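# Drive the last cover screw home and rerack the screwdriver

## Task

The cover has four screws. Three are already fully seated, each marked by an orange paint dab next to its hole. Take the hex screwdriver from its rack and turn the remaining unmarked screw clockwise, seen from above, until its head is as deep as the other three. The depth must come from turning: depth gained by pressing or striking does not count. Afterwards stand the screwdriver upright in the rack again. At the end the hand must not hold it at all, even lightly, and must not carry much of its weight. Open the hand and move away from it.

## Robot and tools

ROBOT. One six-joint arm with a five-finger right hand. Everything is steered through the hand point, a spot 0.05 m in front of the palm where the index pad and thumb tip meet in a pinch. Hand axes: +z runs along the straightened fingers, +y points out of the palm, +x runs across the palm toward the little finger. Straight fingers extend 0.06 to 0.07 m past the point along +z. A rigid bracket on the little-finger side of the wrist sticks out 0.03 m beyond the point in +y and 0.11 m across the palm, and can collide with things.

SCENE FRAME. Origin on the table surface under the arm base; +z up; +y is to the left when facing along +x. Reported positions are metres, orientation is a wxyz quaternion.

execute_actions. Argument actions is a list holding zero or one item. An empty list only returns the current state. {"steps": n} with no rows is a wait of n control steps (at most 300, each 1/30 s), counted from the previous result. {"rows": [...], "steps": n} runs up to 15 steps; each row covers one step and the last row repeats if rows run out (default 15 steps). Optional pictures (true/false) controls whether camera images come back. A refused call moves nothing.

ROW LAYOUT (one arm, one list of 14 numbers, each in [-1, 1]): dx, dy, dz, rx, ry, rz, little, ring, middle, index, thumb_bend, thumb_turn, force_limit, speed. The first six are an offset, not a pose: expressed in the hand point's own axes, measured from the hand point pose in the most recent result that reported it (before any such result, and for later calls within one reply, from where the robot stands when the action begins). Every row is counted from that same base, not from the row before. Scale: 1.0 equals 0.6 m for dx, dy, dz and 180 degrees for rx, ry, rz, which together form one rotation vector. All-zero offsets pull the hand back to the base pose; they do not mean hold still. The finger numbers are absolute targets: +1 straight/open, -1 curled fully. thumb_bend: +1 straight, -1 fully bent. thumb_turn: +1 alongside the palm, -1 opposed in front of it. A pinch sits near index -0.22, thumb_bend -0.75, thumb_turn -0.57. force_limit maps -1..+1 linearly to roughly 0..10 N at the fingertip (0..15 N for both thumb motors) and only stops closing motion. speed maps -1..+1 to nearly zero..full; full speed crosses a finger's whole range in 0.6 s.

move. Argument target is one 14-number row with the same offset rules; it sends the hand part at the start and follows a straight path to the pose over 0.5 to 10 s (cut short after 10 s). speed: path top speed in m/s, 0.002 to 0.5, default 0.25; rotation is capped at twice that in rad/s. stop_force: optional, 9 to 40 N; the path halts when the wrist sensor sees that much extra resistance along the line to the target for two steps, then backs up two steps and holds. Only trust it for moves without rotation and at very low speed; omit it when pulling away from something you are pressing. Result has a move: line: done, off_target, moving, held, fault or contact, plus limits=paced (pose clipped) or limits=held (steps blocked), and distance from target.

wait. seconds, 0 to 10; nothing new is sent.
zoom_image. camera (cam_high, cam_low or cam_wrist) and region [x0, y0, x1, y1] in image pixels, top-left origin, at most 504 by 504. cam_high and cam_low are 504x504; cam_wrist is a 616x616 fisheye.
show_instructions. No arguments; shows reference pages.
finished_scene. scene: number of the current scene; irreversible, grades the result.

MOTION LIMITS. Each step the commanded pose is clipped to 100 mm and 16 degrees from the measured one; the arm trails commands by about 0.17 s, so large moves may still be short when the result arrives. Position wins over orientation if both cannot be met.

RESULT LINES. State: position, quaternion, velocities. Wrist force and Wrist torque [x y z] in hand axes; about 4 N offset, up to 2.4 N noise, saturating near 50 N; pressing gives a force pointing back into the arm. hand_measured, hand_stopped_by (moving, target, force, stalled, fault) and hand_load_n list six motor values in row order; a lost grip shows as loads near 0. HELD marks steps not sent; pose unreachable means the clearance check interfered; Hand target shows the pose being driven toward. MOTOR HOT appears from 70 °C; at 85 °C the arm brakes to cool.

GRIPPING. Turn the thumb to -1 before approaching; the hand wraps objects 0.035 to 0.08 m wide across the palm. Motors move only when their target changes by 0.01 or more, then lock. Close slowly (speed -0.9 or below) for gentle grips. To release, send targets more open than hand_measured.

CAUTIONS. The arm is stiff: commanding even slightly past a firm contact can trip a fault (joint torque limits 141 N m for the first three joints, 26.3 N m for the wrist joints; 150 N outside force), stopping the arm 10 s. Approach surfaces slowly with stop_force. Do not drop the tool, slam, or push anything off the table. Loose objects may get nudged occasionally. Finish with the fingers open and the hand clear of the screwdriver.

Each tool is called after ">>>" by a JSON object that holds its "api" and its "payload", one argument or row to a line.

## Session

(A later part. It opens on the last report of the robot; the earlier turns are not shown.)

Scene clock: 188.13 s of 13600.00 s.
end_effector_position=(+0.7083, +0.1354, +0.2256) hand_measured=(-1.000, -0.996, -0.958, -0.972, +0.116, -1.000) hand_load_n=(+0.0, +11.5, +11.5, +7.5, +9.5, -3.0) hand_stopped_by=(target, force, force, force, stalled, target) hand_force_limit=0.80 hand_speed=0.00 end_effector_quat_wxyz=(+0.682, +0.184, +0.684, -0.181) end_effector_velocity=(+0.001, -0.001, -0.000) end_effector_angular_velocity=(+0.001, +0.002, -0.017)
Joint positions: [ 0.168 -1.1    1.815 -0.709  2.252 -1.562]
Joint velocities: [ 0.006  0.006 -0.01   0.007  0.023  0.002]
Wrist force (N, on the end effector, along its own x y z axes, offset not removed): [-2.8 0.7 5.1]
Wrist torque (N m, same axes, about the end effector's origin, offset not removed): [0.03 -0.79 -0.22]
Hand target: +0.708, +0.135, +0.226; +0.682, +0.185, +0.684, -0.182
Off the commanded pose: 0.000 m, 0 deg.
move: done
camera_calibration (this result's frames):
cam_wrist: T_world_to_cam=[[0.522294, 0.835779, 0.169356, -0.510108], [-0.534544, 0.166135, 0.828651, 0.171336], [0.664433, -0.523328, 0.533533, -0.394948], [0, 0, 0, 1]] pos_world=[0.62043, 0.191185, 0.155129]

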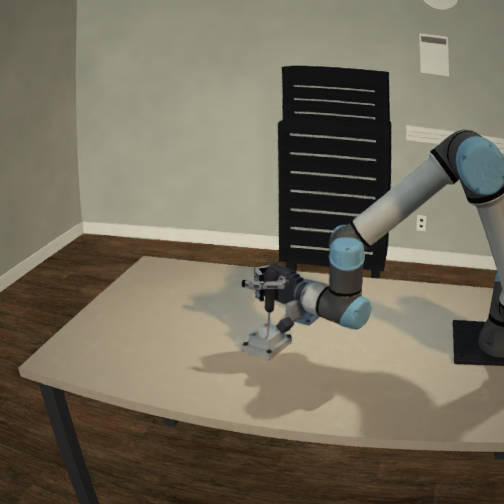

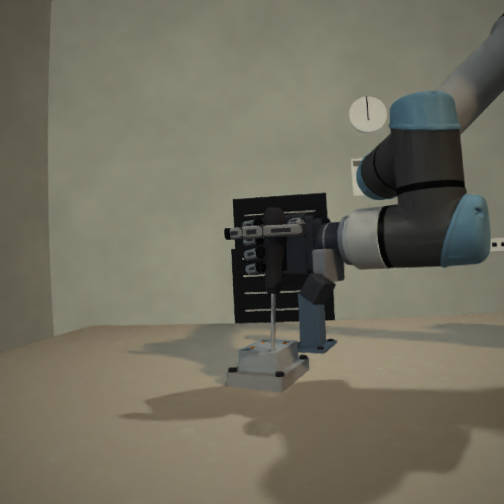

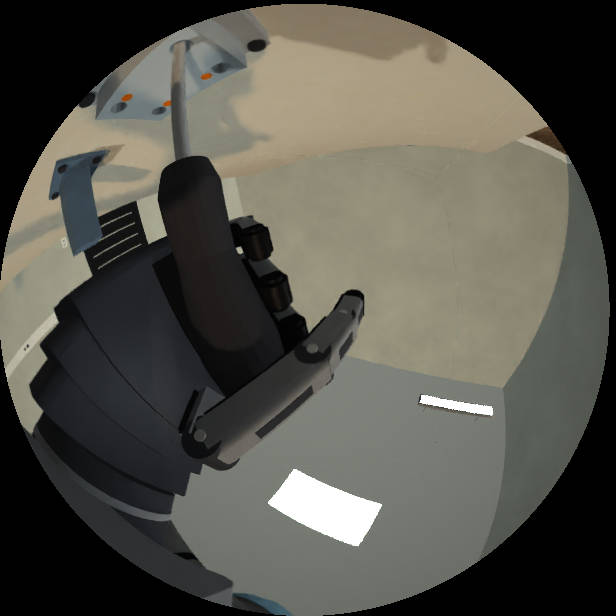

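>>> {"api": "execute_actions", "payload": {
  "actions": [
    {"rows":[[-0.0006,0,0,0,0,0,-0.7,-0.7,-0.65,-0.65,0.5,-1,0.8,0.5]],"steps":8}
  ],
  "pictures": false
}}

>>> {"api": "move", "payload": {
  "target": [0,0.0228,-0.0234,-0.1389,0,0,-0.7,-0.7,-0.65,-0.65,0.5,-1,0.8,0.5],
  "speed": 0.5
}}

>>> {"api": "move", "payload": {
  "target": [0,0.0233,-0.0227,-0.1389,0,0,-0.7,-0.7,-0.65,-0.65,0.5,-1,0.8,0.5],
  "speed": 0.5
}}

>>> {"api": "execute_actions", "payload": {
  "actions": [
    {"rows":[[0,0,0,0,0,0,-1,-1,-1,-1,0.1,-1,0.8,0]],"steps":15}
  ],
  "pictures": false
}}

>>> {"api": "move", "payload": {
  "target": [0.0007,-0.0238,0.0112,0.1111,0,0,-1,-1,-1,-1,0.1,-1,0.8,0],
  "speed": 0.5
}}

>>> {"api": "move", "payload": {
  "target": [0.0006,-0.0378,0.0117,0.1667,0,0,-1,-1,-1,-1,0.1,-1,0.8,0],
  "speed": 0.5
}}

>>> {"api": "execute_actions", "payload": {
  "actions": [
    {"rows":[[-0.0007,0,0,0,0,0,-0.7,-0.7,-0.65,-0.65,0.5,-1,0.8,0.5]],"steps":8}
  ],
  "pictures": false
}}

>>> {"api": "move", "payload": {
  "target": [0,0.0228,-0.0234,-0.1389,0,0,-0.7,-0.7,-0.65,-0.65,0.5,-1,0.8,0.5],
  "speed": 0.5
}}

>>> {"api": "move", "payload": {
  "target": [0,0.0233,-0.0227,-0.1389,0,0,-0.7,-0.7,-0.65,-0.65,0.5,-1,0.8,0.5],
  "speed": 0.5
}}

>>> {"api": "execute_actions", "payload": {
  "actions": [
    {"rows":[[0,0,0,0,0,0,-1,-1,-1,-1,0.1,-1,0.8,0]],"steps":15}
  ],
  "pictures": false
}}

>>> {"api": "move", "payload": {
  "target": [0.0007,-0.0238,0.0112,0.1111,0,0,-1,-1,-1,-1,0.1,-1,0.8,0],
  "speed": 0.5
}}

>>> {"api": "move", "payload": {
  "target": [0.0006,-0.0378,0.0117,0.1667,0,0,-1,-1,-1,-1,0.1,-1,0.8,0],
  "speed": 0.5
}}

Scene clock: 191.33 s of 13600.00 s.
end_effector_position=(+0.7083, +0.1356, +0.2260) hand_measured=(-0.700, -0.700, -0.650, -0.650, +0.368, -1.000) hand_load_n=(+0.0, +0.0, +0.0, +0.0, +0.0, +0.0) hand_stopped_by=(moving, moving, moving, moving, moving, target) hand_force_limit=0.80 hand_speed=0.50 end_effector_quat_wxyz=(+0.682, +0.185, +0.684, -0.181) end_effector_velocity=(-0.001, -0.001, +0.000) end_effector_angular_velocity=(+0.000, -0.000, +0.001)
Joint positions: [ 0.168 -1.101  1.815 -0.708  2.252 -1.562]
Joint velocities: [-0.003 -0.003  0.004 -0.001 -0.004 -0.   ]
Wrist force (N, on the end effector, along its own x y z axes, offset not removed): [-0.9 2.0 0.9]
Wrist torque (N m, same axes, about the end effector's origin, offset not removed): [0.34 0.08 0.00]
Hand target: +0.708, +0.135, +0.226; +0.682, +0.185, +0.684, -0.181
Off the commanded pose: 0.000 m, 0 deg.
Steps of this call (steps 1 to 88: nothing new was sent; steps 89 to 96: all 8 steps of this action). Readings (end_effector_position | what the end effector reports):
89: (+0.7084, +0.1353, +0.2256) | hand_measured=(-1.000, -0.996, -0.958, -0.972, +0.116, -1.000) hand_load_n=(+0.0, +11.5, +11.5, +7.5, +9.5, -3.0) hand_stopped_by=(moving, moving, moving, moving, moving, target) hand_force_limit=0.80 hand_speed=0.50
90: (+0.7084, +0.1353, +0.2257) | hand_measured=(-1.000, -0.996, -0.958, -0.972, +0.116, -1.000) hand_load_n=(+0.0, +11.5, +11.5, +7.5, +9.5, -3.0) hand_stopped_by=(moving, moving, moving, moving, moving, target) hand_force_limit=0.80 hand_speed=0.50
92: (+0.7084, +0.1356, +0.2258) | hand_measured=(-0.926, -0.922, -0.886, -0.898, +0.160, -1.000) hand_load_n=(+0.0, +0.0, -4.5, +0.0, +2.5, +1.0) hand_stopped_by=(moving, moving, moving, moving, moving, target) hand_force_limit=0.80 hand_speed=0.50
96: the state above

Scene clock: 192.80 s of 13600.00 s.
end_effector_position=(+0.7027, +0.1542, +0.2259) hand_measured=(-0.700, -0.700, -0.650, -0.650, +0.500, -1.000) hand_load_n=(+0.0, +0.0, +0.0, +0.0, +0.0, +0.0) hand_stopped_by=(target, target, target, target, target, target) hand_force_limit=0.80 hand_speed=0.50 end_effector_quat_wxyz=(+0.705, +0.033, +0.708, -0.030) end_effector_velocity=(+0.000, +0.000, -0.001) end_effector_angular_velocity=(-0.000, +0.001, +0.017)
Joint positions: [-0.027 -1.183  1.949 -0.763  1.623 -1.564]
Joint velocities: [-0.009  0.001  0.001 -0.001 -0.026 -0.   ]
Wrist force (N, on the end effector, along its own x y z axes, offset not removed): [0.0 1.7 1.1]
Wrist torque (N m, same axes, about the end effector's origin, offset not removed): [0.24 -0.08 0.04]
Hand target: +0.703, +0.154, +0.226; +0.705, +0.033, +0.707, -0.029
Off the commanded pose: 0.000 m, 0 deg.
move: done
camera_calibration (this result's frames):
cam_wrist: T_world_to_cam=[[0.122115, 0.97767, 0.171025, -0.264037], [-0.555907, -0.075376, 0.82782, 0.21738], [0.822226, -0.196163, 0.534289, -0.543061], [0, 0, 0, 1]] pos_world=[0.599605, 0.167998, 0.155357]

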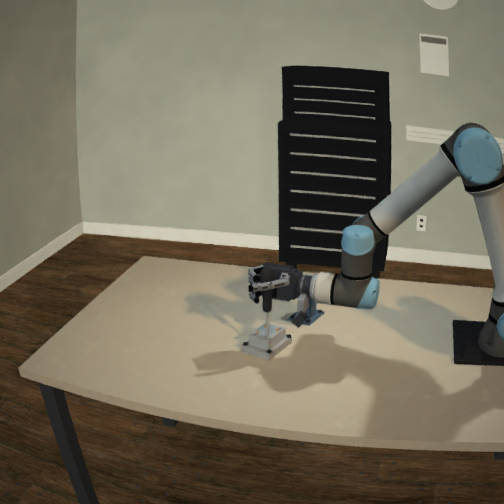

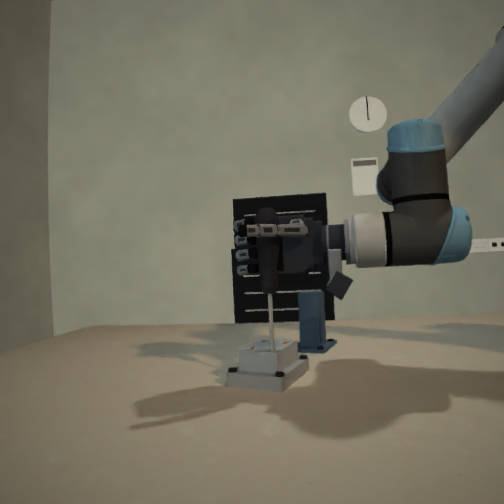

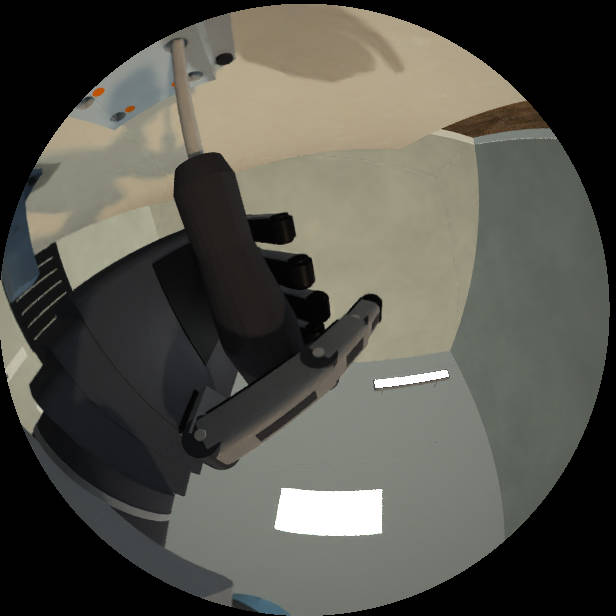

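Scene clock: 194.00 s of 13600.00 s.
end_effector_position=(+0.6902, +0.1692, +0.2260) hand_measured=(-0.700, -0.700, -0.650, -0.650, +0.500, -1.000) hand_load_n=(+0.0, +0.0, +0.0, +0.0, +0.0, +0.0) hand_stopped_by=(target, target, target, target, target, target) hand_force_limit=0.80 hand_speed=0.50 end_effector_quat_wxyz=(+0.696, -0.119, +0.697, +0.123) end_effector_velocity=(+0.000, +0.001, +0.000) end_effector_angular_velocity=(-0.001, +0.000, +0.017)
Joint positions: [-0.215 -1.158  1.911 -0.754  1.    -1.564]
Joint velocities: [-0.004  0.004 -0.008  0.004 -0.021 -0.001]
Wrist force (N, on the end effector, along its own x y z axes, offset not removed): [0.3 1.5 0.8]
Wrist torque (N m, same axes, about the end effector's origin, offset not removed): [0.21 -0.07 0.00]
Hand target: +0.690, +0.169, +0.226; +0.696, -0.120, +0.697, +0.124
Off the commanded pose: 0.000 m, 0 deg.
move: done
camera_calibration (this result's frames):
cam_wrist: T_world_to_cam=[[-0.30084, 0.938029, 0.17204, 0.0212375], [-0.473947, -0.303598, 0.826561, 0.193869], [0.827569, 0.167125, 0.53591, -0.595424], [0, 0, 0, 1]] pos_world=[0.591027, 0.138447, 0.155196]

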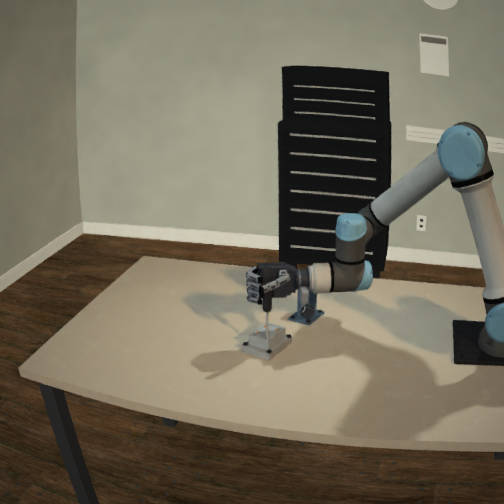

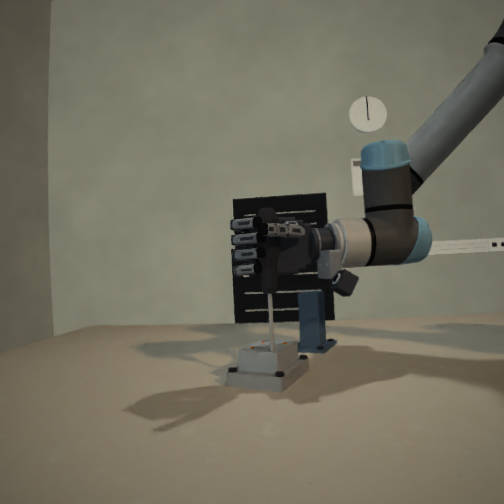

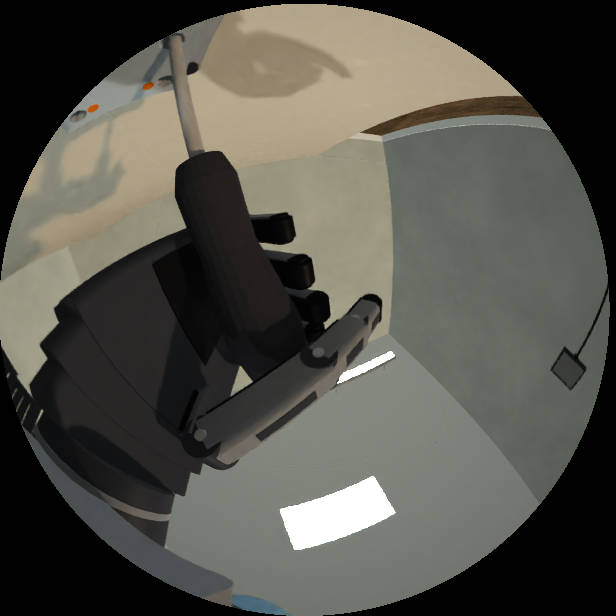

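Scene clock: 194.50 s of 13600.00 s.
end_effector_position=(+0.6903, +0.1691, +0.2260) hand_measured=(-1.000, -0.998, -0.958, -0.972, +0.112, -1.000) hand_load_n=(+0.0, +8.0, +10.0, +10.5, +9.0, +1.5) hand_stopped_by=(target, target, force, force, moving, target) hand_force_limit=0.80 hand_speed=0.00 end_effector_quat_wxyz=(+0.696, -0.119, +0.697, +0.123) end_effector_velocity=(-0.000, +0.000, +0.000) end_effector_angular_velocity=(-0.000, -0.000, +0.001)
Joint positions: [-0.215 -1.158  1.911 -0.753  1.    -1.564]
Joint velocities: [ 0.    -0.    -0.     0.    -0.001 -0.   ]
Wrist force (N, on the end effector, along its own x y z axes, offset not removed): [-0.2 1.9 1.1]
Wrist torque (N m, same axes, about the end effector's origin, offset not removed): [0.36 -0.18 -0.09]
Hand target: +0.690, +0.169, +0.226; +0.696, -0.119, +0.697, +0.123
Off the commanded pose: 0.000 m, 0 deg.
Steps of this call (steps 1 to 15: all 15 steps of this action). Readings (end_effector_position | what the end effector reports):
1: (+0.6902, +0.1692, +0.2260) | hand_measured=(-0.700, -0.700, -0.650, -0.650, +0.500, -1.000) hand_load_n=(+0.0, +0.0, +0.0, +0.0, +0.0, +0.0) hand_stopped_by=(moving, moving, moving, moving, moving, target) hand_force_limit=0.80 hand_speed=0.00
2: (+0.6902, +0.1692, +0.2260) | hand_measured=(-0.700, -0.700, -0.650, -0.650, +0.500, -1.000) hand_load_n=(+0.0, +0.0, +0.0, +0.0, +0.0, +0.0) hand_stopped_by=(moving, moving, moving, moving, moving, target) hand_force_limit=0.80 hand_speed=0.00
4: (+0.6902, +0.1692, +0.2260) | hand_measured=(-0.750, -0.750, -0.700, -0.700, +0.468, -1.000) hand_load_n=(+0.0, +0.0, +0.0, +0.0, +0.0, +0.0) hand_stopped_by=(moving, moving, moving, moving, moving, target) hand_force_limit=0.80 hand_speed=0.00
8: (+0.6903, +0.1691, +0.2260) | hand_measured=(-0.972, -0.972, -0.922, -0.922, +0.328, -1.000) hand_load_n=(+0.0, +5.5, +2.5, +0.0, +0.0, +0.0) hand_stopped_by=(moving, moving, moving, moving, moving, target) hand_force_limit=0.80 hand_speed=0.00
15: the state above

Scene clock: 195.83 s of 13600.00 s.
end_effector_position=(+0.7013, +0.1580, +0.2256) hand_measured=(-1.000, -0.996, -0.958, -0.972, +0.116, -1.000) hand_load_n=(+0.0, +9.0, +10.5, +10.0, +9.0, -1.0) hand_stopped_by=(target, target, force, force, stalled, target) hand_force_limit=0.80 hand_speed=0.00 end_effector_quat_wxyz=(+0.706, +0.003, +0.708, +0.001) end_effector_velocity=(+0.001, -0.000, +0.000) end_effector_angular_velocity=(+0.000, +0.000, -0.016)
Joint positions: [-0.068 -1.185  1.954 -0.767  1.495 -1.564]
Joint velocities: [ 0.008  0.002 -0.003  0.002  0.024  0.   ]
Wrist force (N, on the end effector, along its own x y z axes, offset not removed): [-7.5 -0.1 2.6]
Wrist torque (N m, same axes, about the end effector's origin, offset not removed): [0.23 -0.20 -0.64]
Hand target: +0.701, +0.158, +0.226; +0.706, +0.003, +0.708, +0.000
Off the commanded pose: 0.000 m, 0 deg.
move: done
camera_calibration (this result's frames):
cam_wrist: T_world_to_cam=[[0.0364539, 0.984549, 0.171276, -0.208578], [-0.547673, -0.123677, 0.827501, 0.219154], [0.835898, -0.123969, 0.534702, -0.562145], [0, 0, 0, 1]] pos_world=[0.597524, 0.162772, 0.154954]

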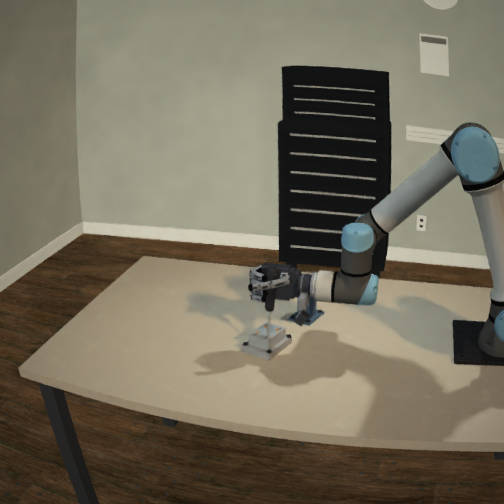

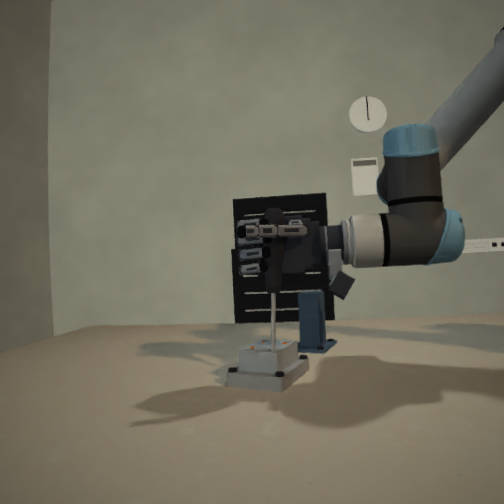

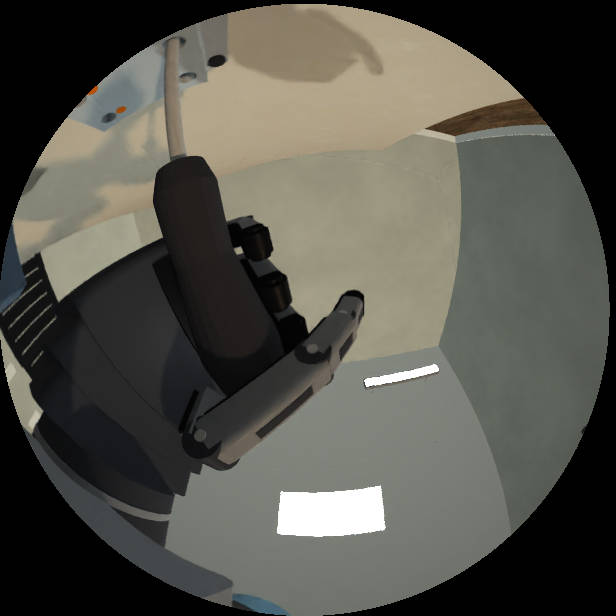

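Scene clock: 197.13 s of 13600.00 s.
end_effector_position=(+0.7083, +0.1354, +0.2251) hand_measured=(-1.000, -0.996, -0.958, -0.972, +0.116, -1.000) hand_load_n=(+0.0, +11.5, +11.5, +8.0, +9.0, -3.0) hand_stopped_by=(target, target, force, force, stalled, target) hand_force_limit=0.80 hand_speed=0.00 end_effector_quat_wxyz=(+0.682, +0.185, +0.684, -0.182) end_effector_velocity=(+0.001, -0.000, +0.001) end_effector_angular_velocity=(+0.001, -0.000, -0.014)
Joint positions: [ 0.168 -1.099  1.815 -0.71   2.253 -1.562]
Joint velocities: [ 0.005  0.005 -0.011  0.006  0.019  0.002]
Wrist force (N, on the end effector, along its own x y z axes, offset not removed): [-4.7 1.8 5.8]
Wrist torque (N m, same axes, about the end effector's origin, offset not removed): [0.13 -0.65 -0.13]
Hand target: +0.708, +0.135, +0.225; +0.681, +0.185, +0.684, -0.182
Off the commanded pose: 0.000 m, 0 deg.
move: done
camera_calibration (this result's frames):
cam_wrist: T_world_to_cam=[[0.522673, 0.83555, 0.169318, -0.510291], [-0.534407, 0.166367, 0.828693, 0.171649], [0.664246, -0.52362, 0.533479, -0.394512], [0, 0, 0, 1]] pos_world=[0.620499, 0.191243, 0.154621]

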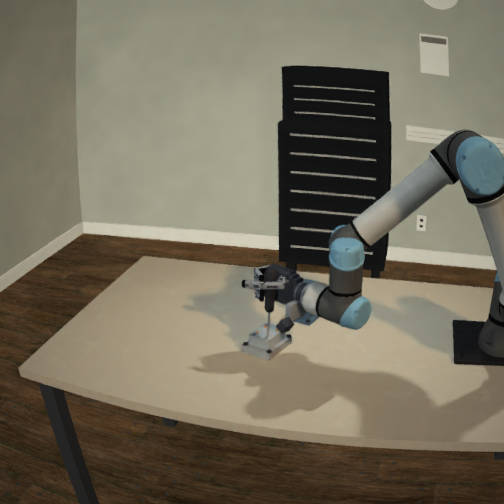

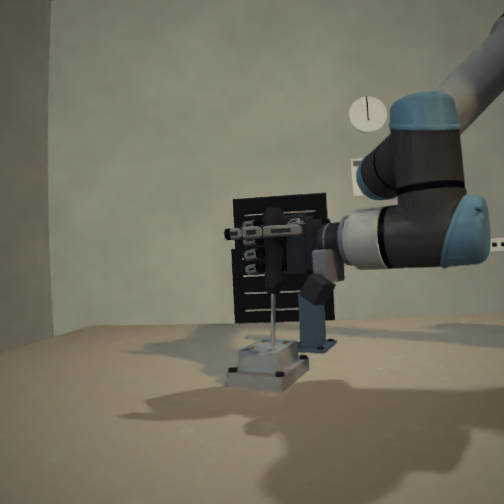

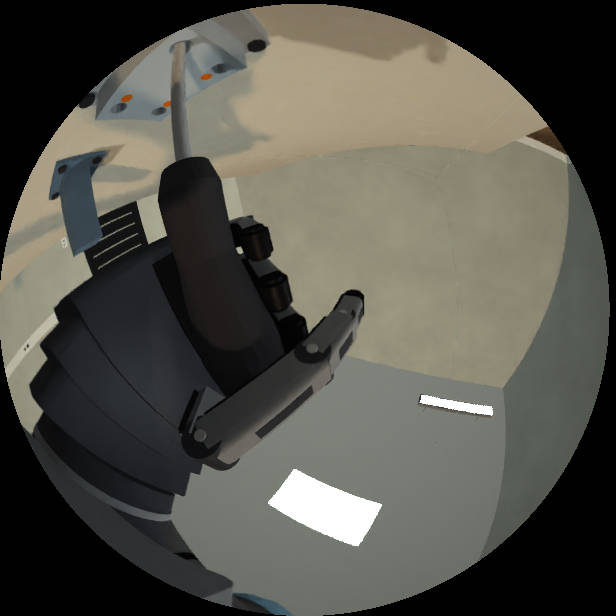

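Scene clock: 197.40 s of 13600.00 s.
end_effector_position=(+0.7083, +0.1355, +0.2253) hand_measured=(-0.700, -0.700, -0.650, -0.650, +0.368, -1.000) hand_load_n=(+0.0, +0.0, +0.0, +0.0, +0.0, +0.0) hand_stopped_by=(moving, moving, moving, moving, moving, target) hand_force_limit=0.80 hand_speed=0.50 end_effector_quat_wxyz=(+0.682, +0.185, +0.684, -0.182) end_effector_velocity=(-0.000, +0.001, +0.002) end_effector_angular_velocity=(+0.000, -0.001, +0.002)
Joint positions: [ 0.168 -1.1    1.815 -0.709  2.253 -1.562]
Joint velocities: [ 0.    -0.002  0.     0.001 -0.002  0.   ]
Wrist force (N, on the end effector, along its own x y z axes, offset not removed): [0.9 2.4 0.7]
Wrist torque (N m, same axes, about the end effector's origin, offset not removed): [0.45 -0.09 0.02]
Hand target: +0.708, +0.135, +0.226; +0.682, +0.185, +0.684, -0.182
Off the commanded pose: 0.000 m, 0 deg.
Steps of this call (steps 1 to 8: all 8 steps of this action). Readings (end_effector_position | what the end effector reports):
1: (+0.7083, +0.1354, +0.2251) | hand_measured=(-1.000, -0.996, -0.958, -0.972, +0.116, -1.000) hand_load_n=(+0.0, +11.5, +11.5, +8.0, +9.0, -3.0) hand_stopped_by=(moving, moving, moving, moving, moving, target) hand_force_limit=0.80 hand_speed=0.50
2: (+0.7083, +0.1354, +0.2251) | hand_measured=(-1.000, -0.996, -0.958, -0.972, +0.116, -1.000) hand_load_n=(+0.0, +11.5, +11.5, +8.0, +9.0, -3.0) hand_stopped_by=(moving, moving, moving, moving, moving, target) hand_force_limit=0.80 hand_speed=0.50
4: (+0.7083, +0.1354, +0.2251) | hand_measured=(-0.926, -0.922, -0.886, -0.898, +0.160, -1.000) hand_load_n=(+0.0, +0.0, -4.5, +0.0, +2.5, +1.0) hand_stopped_by=(moving, moving, moving, moving, moving, target) hand_force_limit=0.80 hand_speed=0.50
8: the state above

Scene clock: 198.87 s of 13600.00 s.
end_effector_position=(+0.7027, +0.1543, +0.2255) hand_measured=(-0.700, -0.700, -0.650, -0.650, +0.500, -1.000) hand_load_n=(+0.0, +0.0, +0.0, +0.0, +0.0, +0.0) hand_stopped_by=(target, target, target, target, target, target) hand_force_limit=0.80 hand_speed=0.50 end_effector_quat_wxyz=(+0.705, +0.033, +0.707, -0.030) end_effector_velocity=(+0.000, +0.001, -0.001) end_effector_angular_velocity=(-0.000, +0.002, +0.018)
Joint positions: [-0.027 -1.182  1.949 -0.764  1.623 -1.564]
Joint velocities: [-0.008  0.001  0.001 -0.    -0.026 -0.   ]
Wrist force (N, on the end effector, along its own x y z axes, offset not removed): [-0.3 3.0 1.6]
Wrist torque (N m, same axes, about the end effector's origin, offset not removed): [0.43 -0.08 0.05]
Hand target: +0.703, +0.154, +0.226; +0.705, +0.033, +0.707, -0.029
Off the commanded pose: 0.000 m, 0 deg.
move: done
camera_calibration (this result's frames):
cam_wrist: T_world_to_cam=[[0.122376, 0.977644, 0.170988, -0.264256], [-0.555992, -0.0751811, 0.827781, 0.217801], [0.822129, -0.196369, 0.534362, -0.542788], [0, 0, 0, 1]] pos_world=[0.599677, 0.168136, 0.154939]

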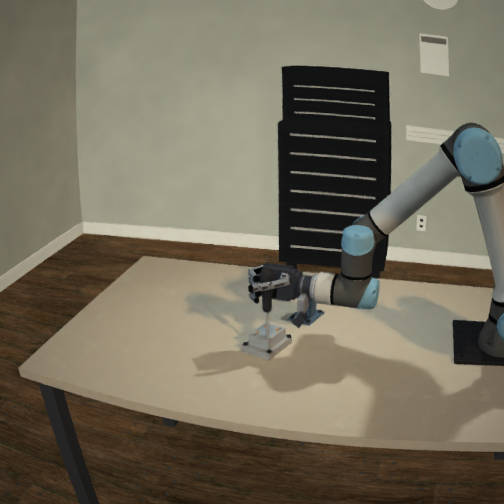

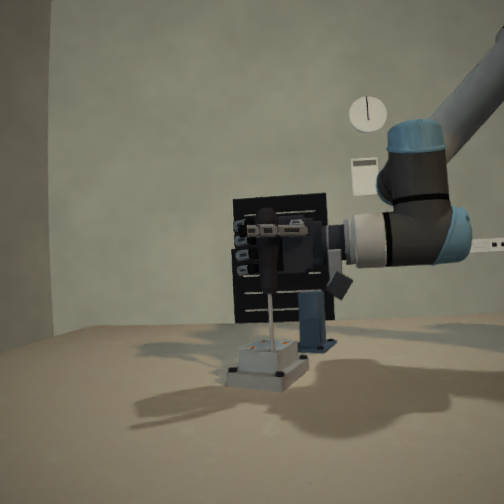

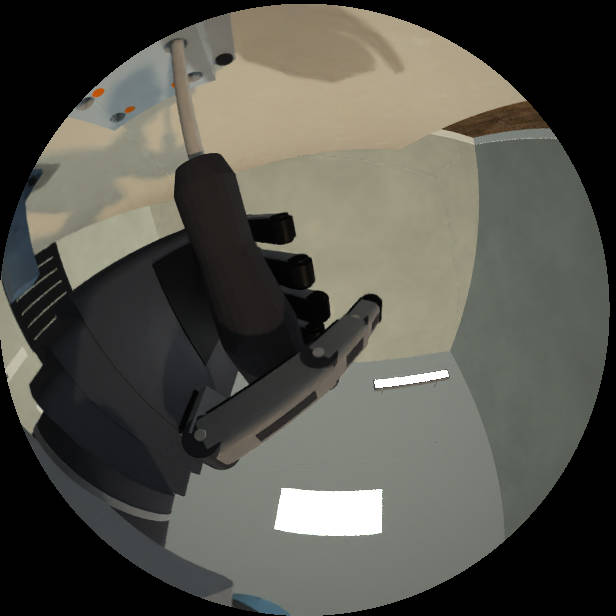

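Scene clock: 200.07 s of 13600.00 s.
end_effector_position=(+0.6903, +0.1693, +0.2256) hand_measured=(-0.700, -0.700, -0.650, -0.650, +0.500, -1.000) hand_load_n=(+0.0, +0.0, +0.0, +0.0, +0.0, +0.0) hand_stopped_by=(target, target, target, target, target, target) hand_force_limit=0.80 hand_speed=0.50 end_effector_quat_wxyz=(+0.696, -0.119, +0.697, +0.123) end_effector_velocity=(+0.000, +0.001, -0.000) end_effector_angular_velocity=(-0.001, +0.001, +0.017)
Joint positions: [-0.215 -1.157  1.912 -0.755  1.001 -1.564]
Joint velocities: [-0.005  0.005 -0.008  0.004 -0.022 -0.001]
Wrist force (N, on the end effector, along its own x y z axes, offset not removed): [0.8 3.4 -0.1]
Wrist torque (N m, same axes, about the end effector's origin, offset not removed): [0.61 -0.18 0.16]
Hand target: +0.690, +0.169, +0.226; +0.696, -0.120, +0.697, +0.124
Off the commanded pose: 0.000 m, 0 deg.
move: done
camera_calibration (this result's frames):
cam_wrist: T_world_to_cam=[[-0.30059, 0.938121, 0.171972, 0.0210465], [-0.474096, -0.303426, 0.826538, 0.194354], [0.827574, 0.166918, 0.535966, -0.59526], [0, 0, 0, 1]] pos_world=[0.59109, 0.138588, 0.154778]

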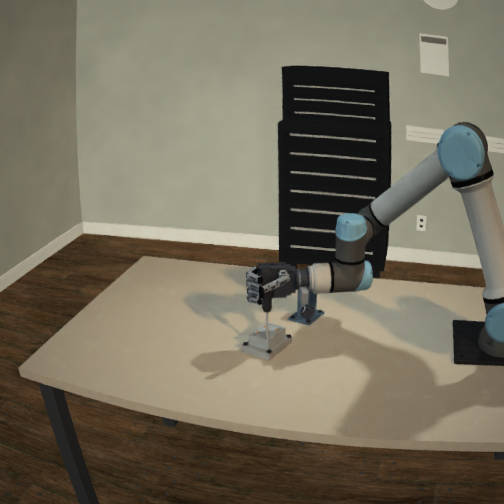

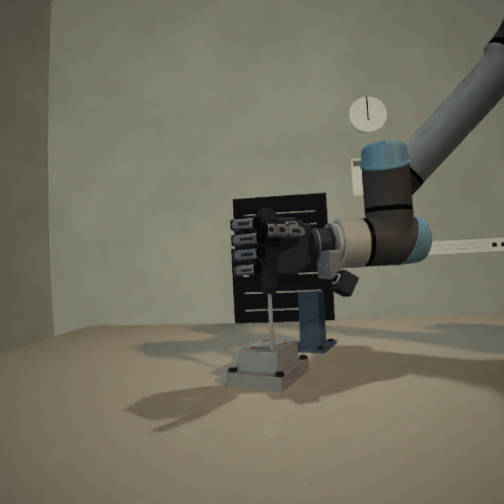

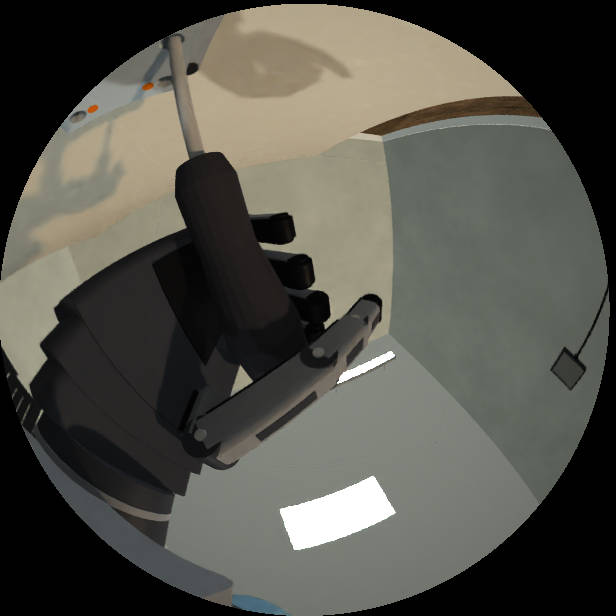

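Scene clock: 200.57 s of 13600.00 s.
end_effector_position=(+0.6904, +0.1692, +0.2256) hand_measured=(-1.000, -0.998, -0.958, -0.972, +0.112, -1.000) hand_load_n=(+0.0, +7.5, +10.5, +10.5, +8.5, +1.5) hand_stopped_by=(target, target, force, force, moving, target) hand_force_limit=0.80 hand_speed=0.00 end_effector_quat_wxyz=(+0.696, -0.119, +0.697, +0.123) end_effector_velocity=(+0.000, -0.000, +0.000) end_effector_angular_velocity=(-0.000, -0.000, -0.001)
Joint positions: [-0.215 -1.157  1.911 -0.754  1.001 -1.564]
Joint velocities: [-0. -0. -0.  0.  0.  0.]
Wrist force (N, on the end effector, along its own x y z axes, offset not removed): [0.4 1.3 1.2]
Wrist torque (N m, same axes, about the end effector's origin, offset not removed): [0.31 -0.28 -0.05]
Hand target: +0.690, +0.169, +0.226; +0.696, -0.119, +0.697, +0.123
Off the commanded pose: 0.000 m, 0 deg.
Steps of this call (steps 1 to 15: all 15 steps of this action). Readings (end_effector_position | what the end effector reports):
1: (+0.6903, +0.1693, +0.2256) | hand_measured=(-0.700, -0.700, -0.650, -0.650, +0.500, -1.000) hand_load_n=(+0.0, +0.0, +0.0, +0.0, +0.0, +0.0) hand_stopped_by=(moving, moving, moving, moving, moving, target) hand_force_limit=0.80 hand_speed=0.00
2: (+0.6903, +0.1693, +0.2256) | hand_measured=(-0.700, -0.700, -0.650, -0.650, +0.500, -1.000) hand_load_n=(+0.0, +0.0, +0.0, +0.0, +0.0, +0.0) hand_stopped_by=(moving, moving, moving, moving, moving, target) hand_force_limit=0.80 hand_speed=0.00
4: (+0.6903, +0.1693, +0.2256) | hand_measured=(-0.750, -0.750, -0.700, -0.700, +0.468, -1.000) hand_load_n=(+0.0, +0.0, +0.0, +1.0, +0.0, +0.0) hand_stopped_by=(moving, moving, moving, moving, moving, target) hand_force_limit=0.80 hand_speed=0.00
8: (+0.6903, +0.1692, +0.2256) | hand_measured=(-0.972, -0.972, -0.922, -0.922, +0.328, -1.000) hand_load_n=(+0.0, +4.5, +2.0, +0.0, +0.0, +0.0) hand_stopped_by=(moving, moving, moving, moving, moving, target) hand_force_limit=0.80 hand_speed=0.00
15: the state above

Scene clock: 201.90 s of 13600.00 s.
end_effector_position=(+0.7014, +0.1581, +0.2252) hand_measured=(-1.000, -0.998, -0.958, -0.972, +0.116, -1.000) hand_load_n=(+0.0, +8.5, +10.5, +10.0, +9.0, -1.0) hand_stopped_by=(target, target, force, force, stalled, target) hand_force_limit=0.80 hand_speed=0.00 end_effector_quat_wxyz=(+0.706, +0.003, +0.708, +0.001) end_effector_velocity=(+0.001, +0.001, -0.000) end_effector_angular_velocity=(+0.000, +0.000, -0.014)
Joint positions: [-0.068 -1.184  1.954 -0.768  1.495 -1.564]
Joint velocities: [ 0.009  0.002 -0.003  0.002  0.023  0.   ]
Wrist force (N, on the end effector, along its own x y z axes, offset not removed): [-7.8 0.1 3.6]
Wrist torque (N m, same axes, about the end effector's origin, offset not removed): [0.16 -0.13 -0.66]
Hand target: +0.702, +0.158, +0.225; +0.706, +0.003, +0.708, +0.000
Off the commanded pose: 0.000 m, 0 deg.
move: done
camera_calibration (this result's frames):
cam_wrist: T_world_to_cam=[[0.0367167, 0.984546, 0.171233, -0.208796], [-0.54777, -0.123485, 0.827466, 0.219588], [0.835823, -0.124178, 0.534771, -0.561894], [0, 0, 0, 1]] pos_world=[0.597594, 0.162911, 0.154536]

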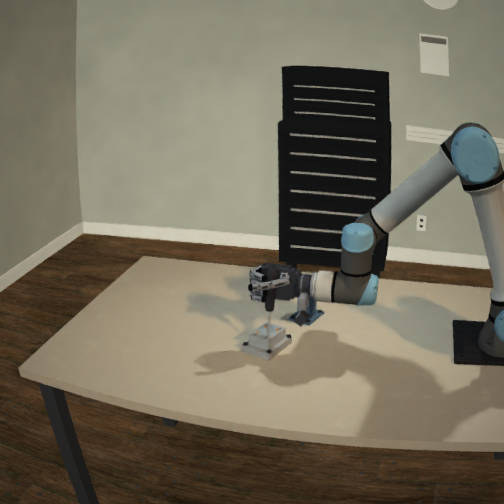

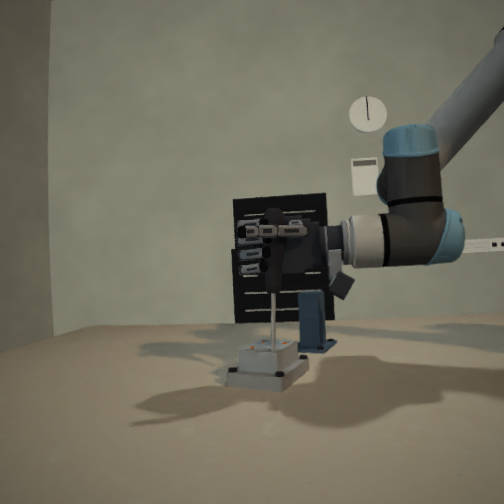

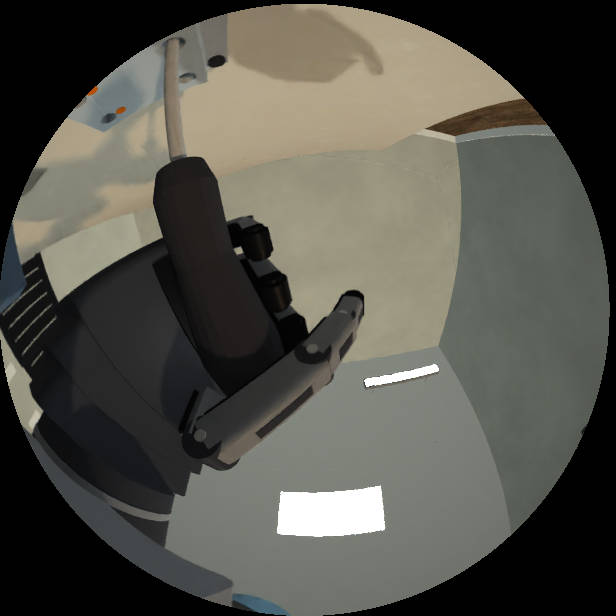

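Scene clock: 203.20 s of 13600.00 s.
end_effector_position=(+0.7084, +0.1355, +0.2247) hand_measured=(-1.000, -0.996, -0.958, -0.972, +0.116, -1.000) hand_load_n=(+0.0, +11.0, +11.5, +8.0, +9.0, -3.0) hand_stopped_by=(target, target, force, force, stalled, target) hand_force_limit=0.80 hand_speed=0.00 end_effector_quat_wxyz=(+0.682, +0.185, +0.684, -0.182) end_effector_velocity=(+0.001, -0.001, +0.000) end_effector_angular_velocity=(+0.001, +0.001, -0.015)
Joint positions: [ 0.169 -1.098  1.815 -0.711  2.253 -1.562]
Joint velocities: [ 0.005  0.006 -0.011  0.007  0.02   0.002]
Wrist force (N, on the end effector, along its own x y z axes, offset not removed): [-6.2 1.7 5.1]
Wrist torque (N m, same axes, about the end effector's origin, offset not removed): [0.14 -0.44 -0.26]
Hand target: +0.708, +0.135, +0.225; +0.681, +0.185, +0.684, -0.182
Off the commanded pose: 0.000 m, 0 deg.
move: done
camera_calibration (this result's frames):
cam_wrist: T_world_to_cam=[[0.522895, 0.835411, 0.169318, -0.510483], [-0.534422, 0.166556, 0.828645, 0.171995], [0.664058, -0.523781, 0.533554, -0.394135], [0, 0, 0, 1]] pos_world=[0.620576, 0.191376, 0.154203]

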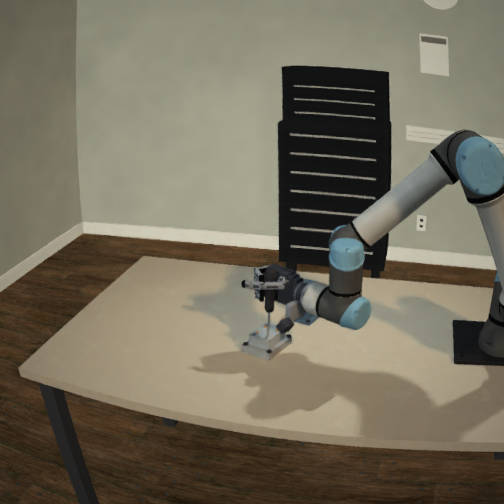

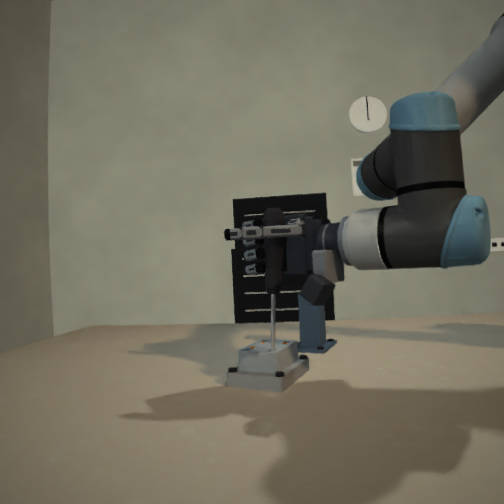

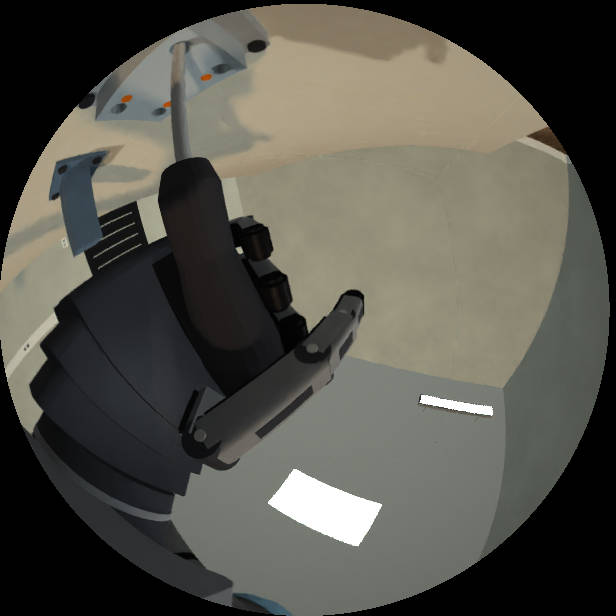

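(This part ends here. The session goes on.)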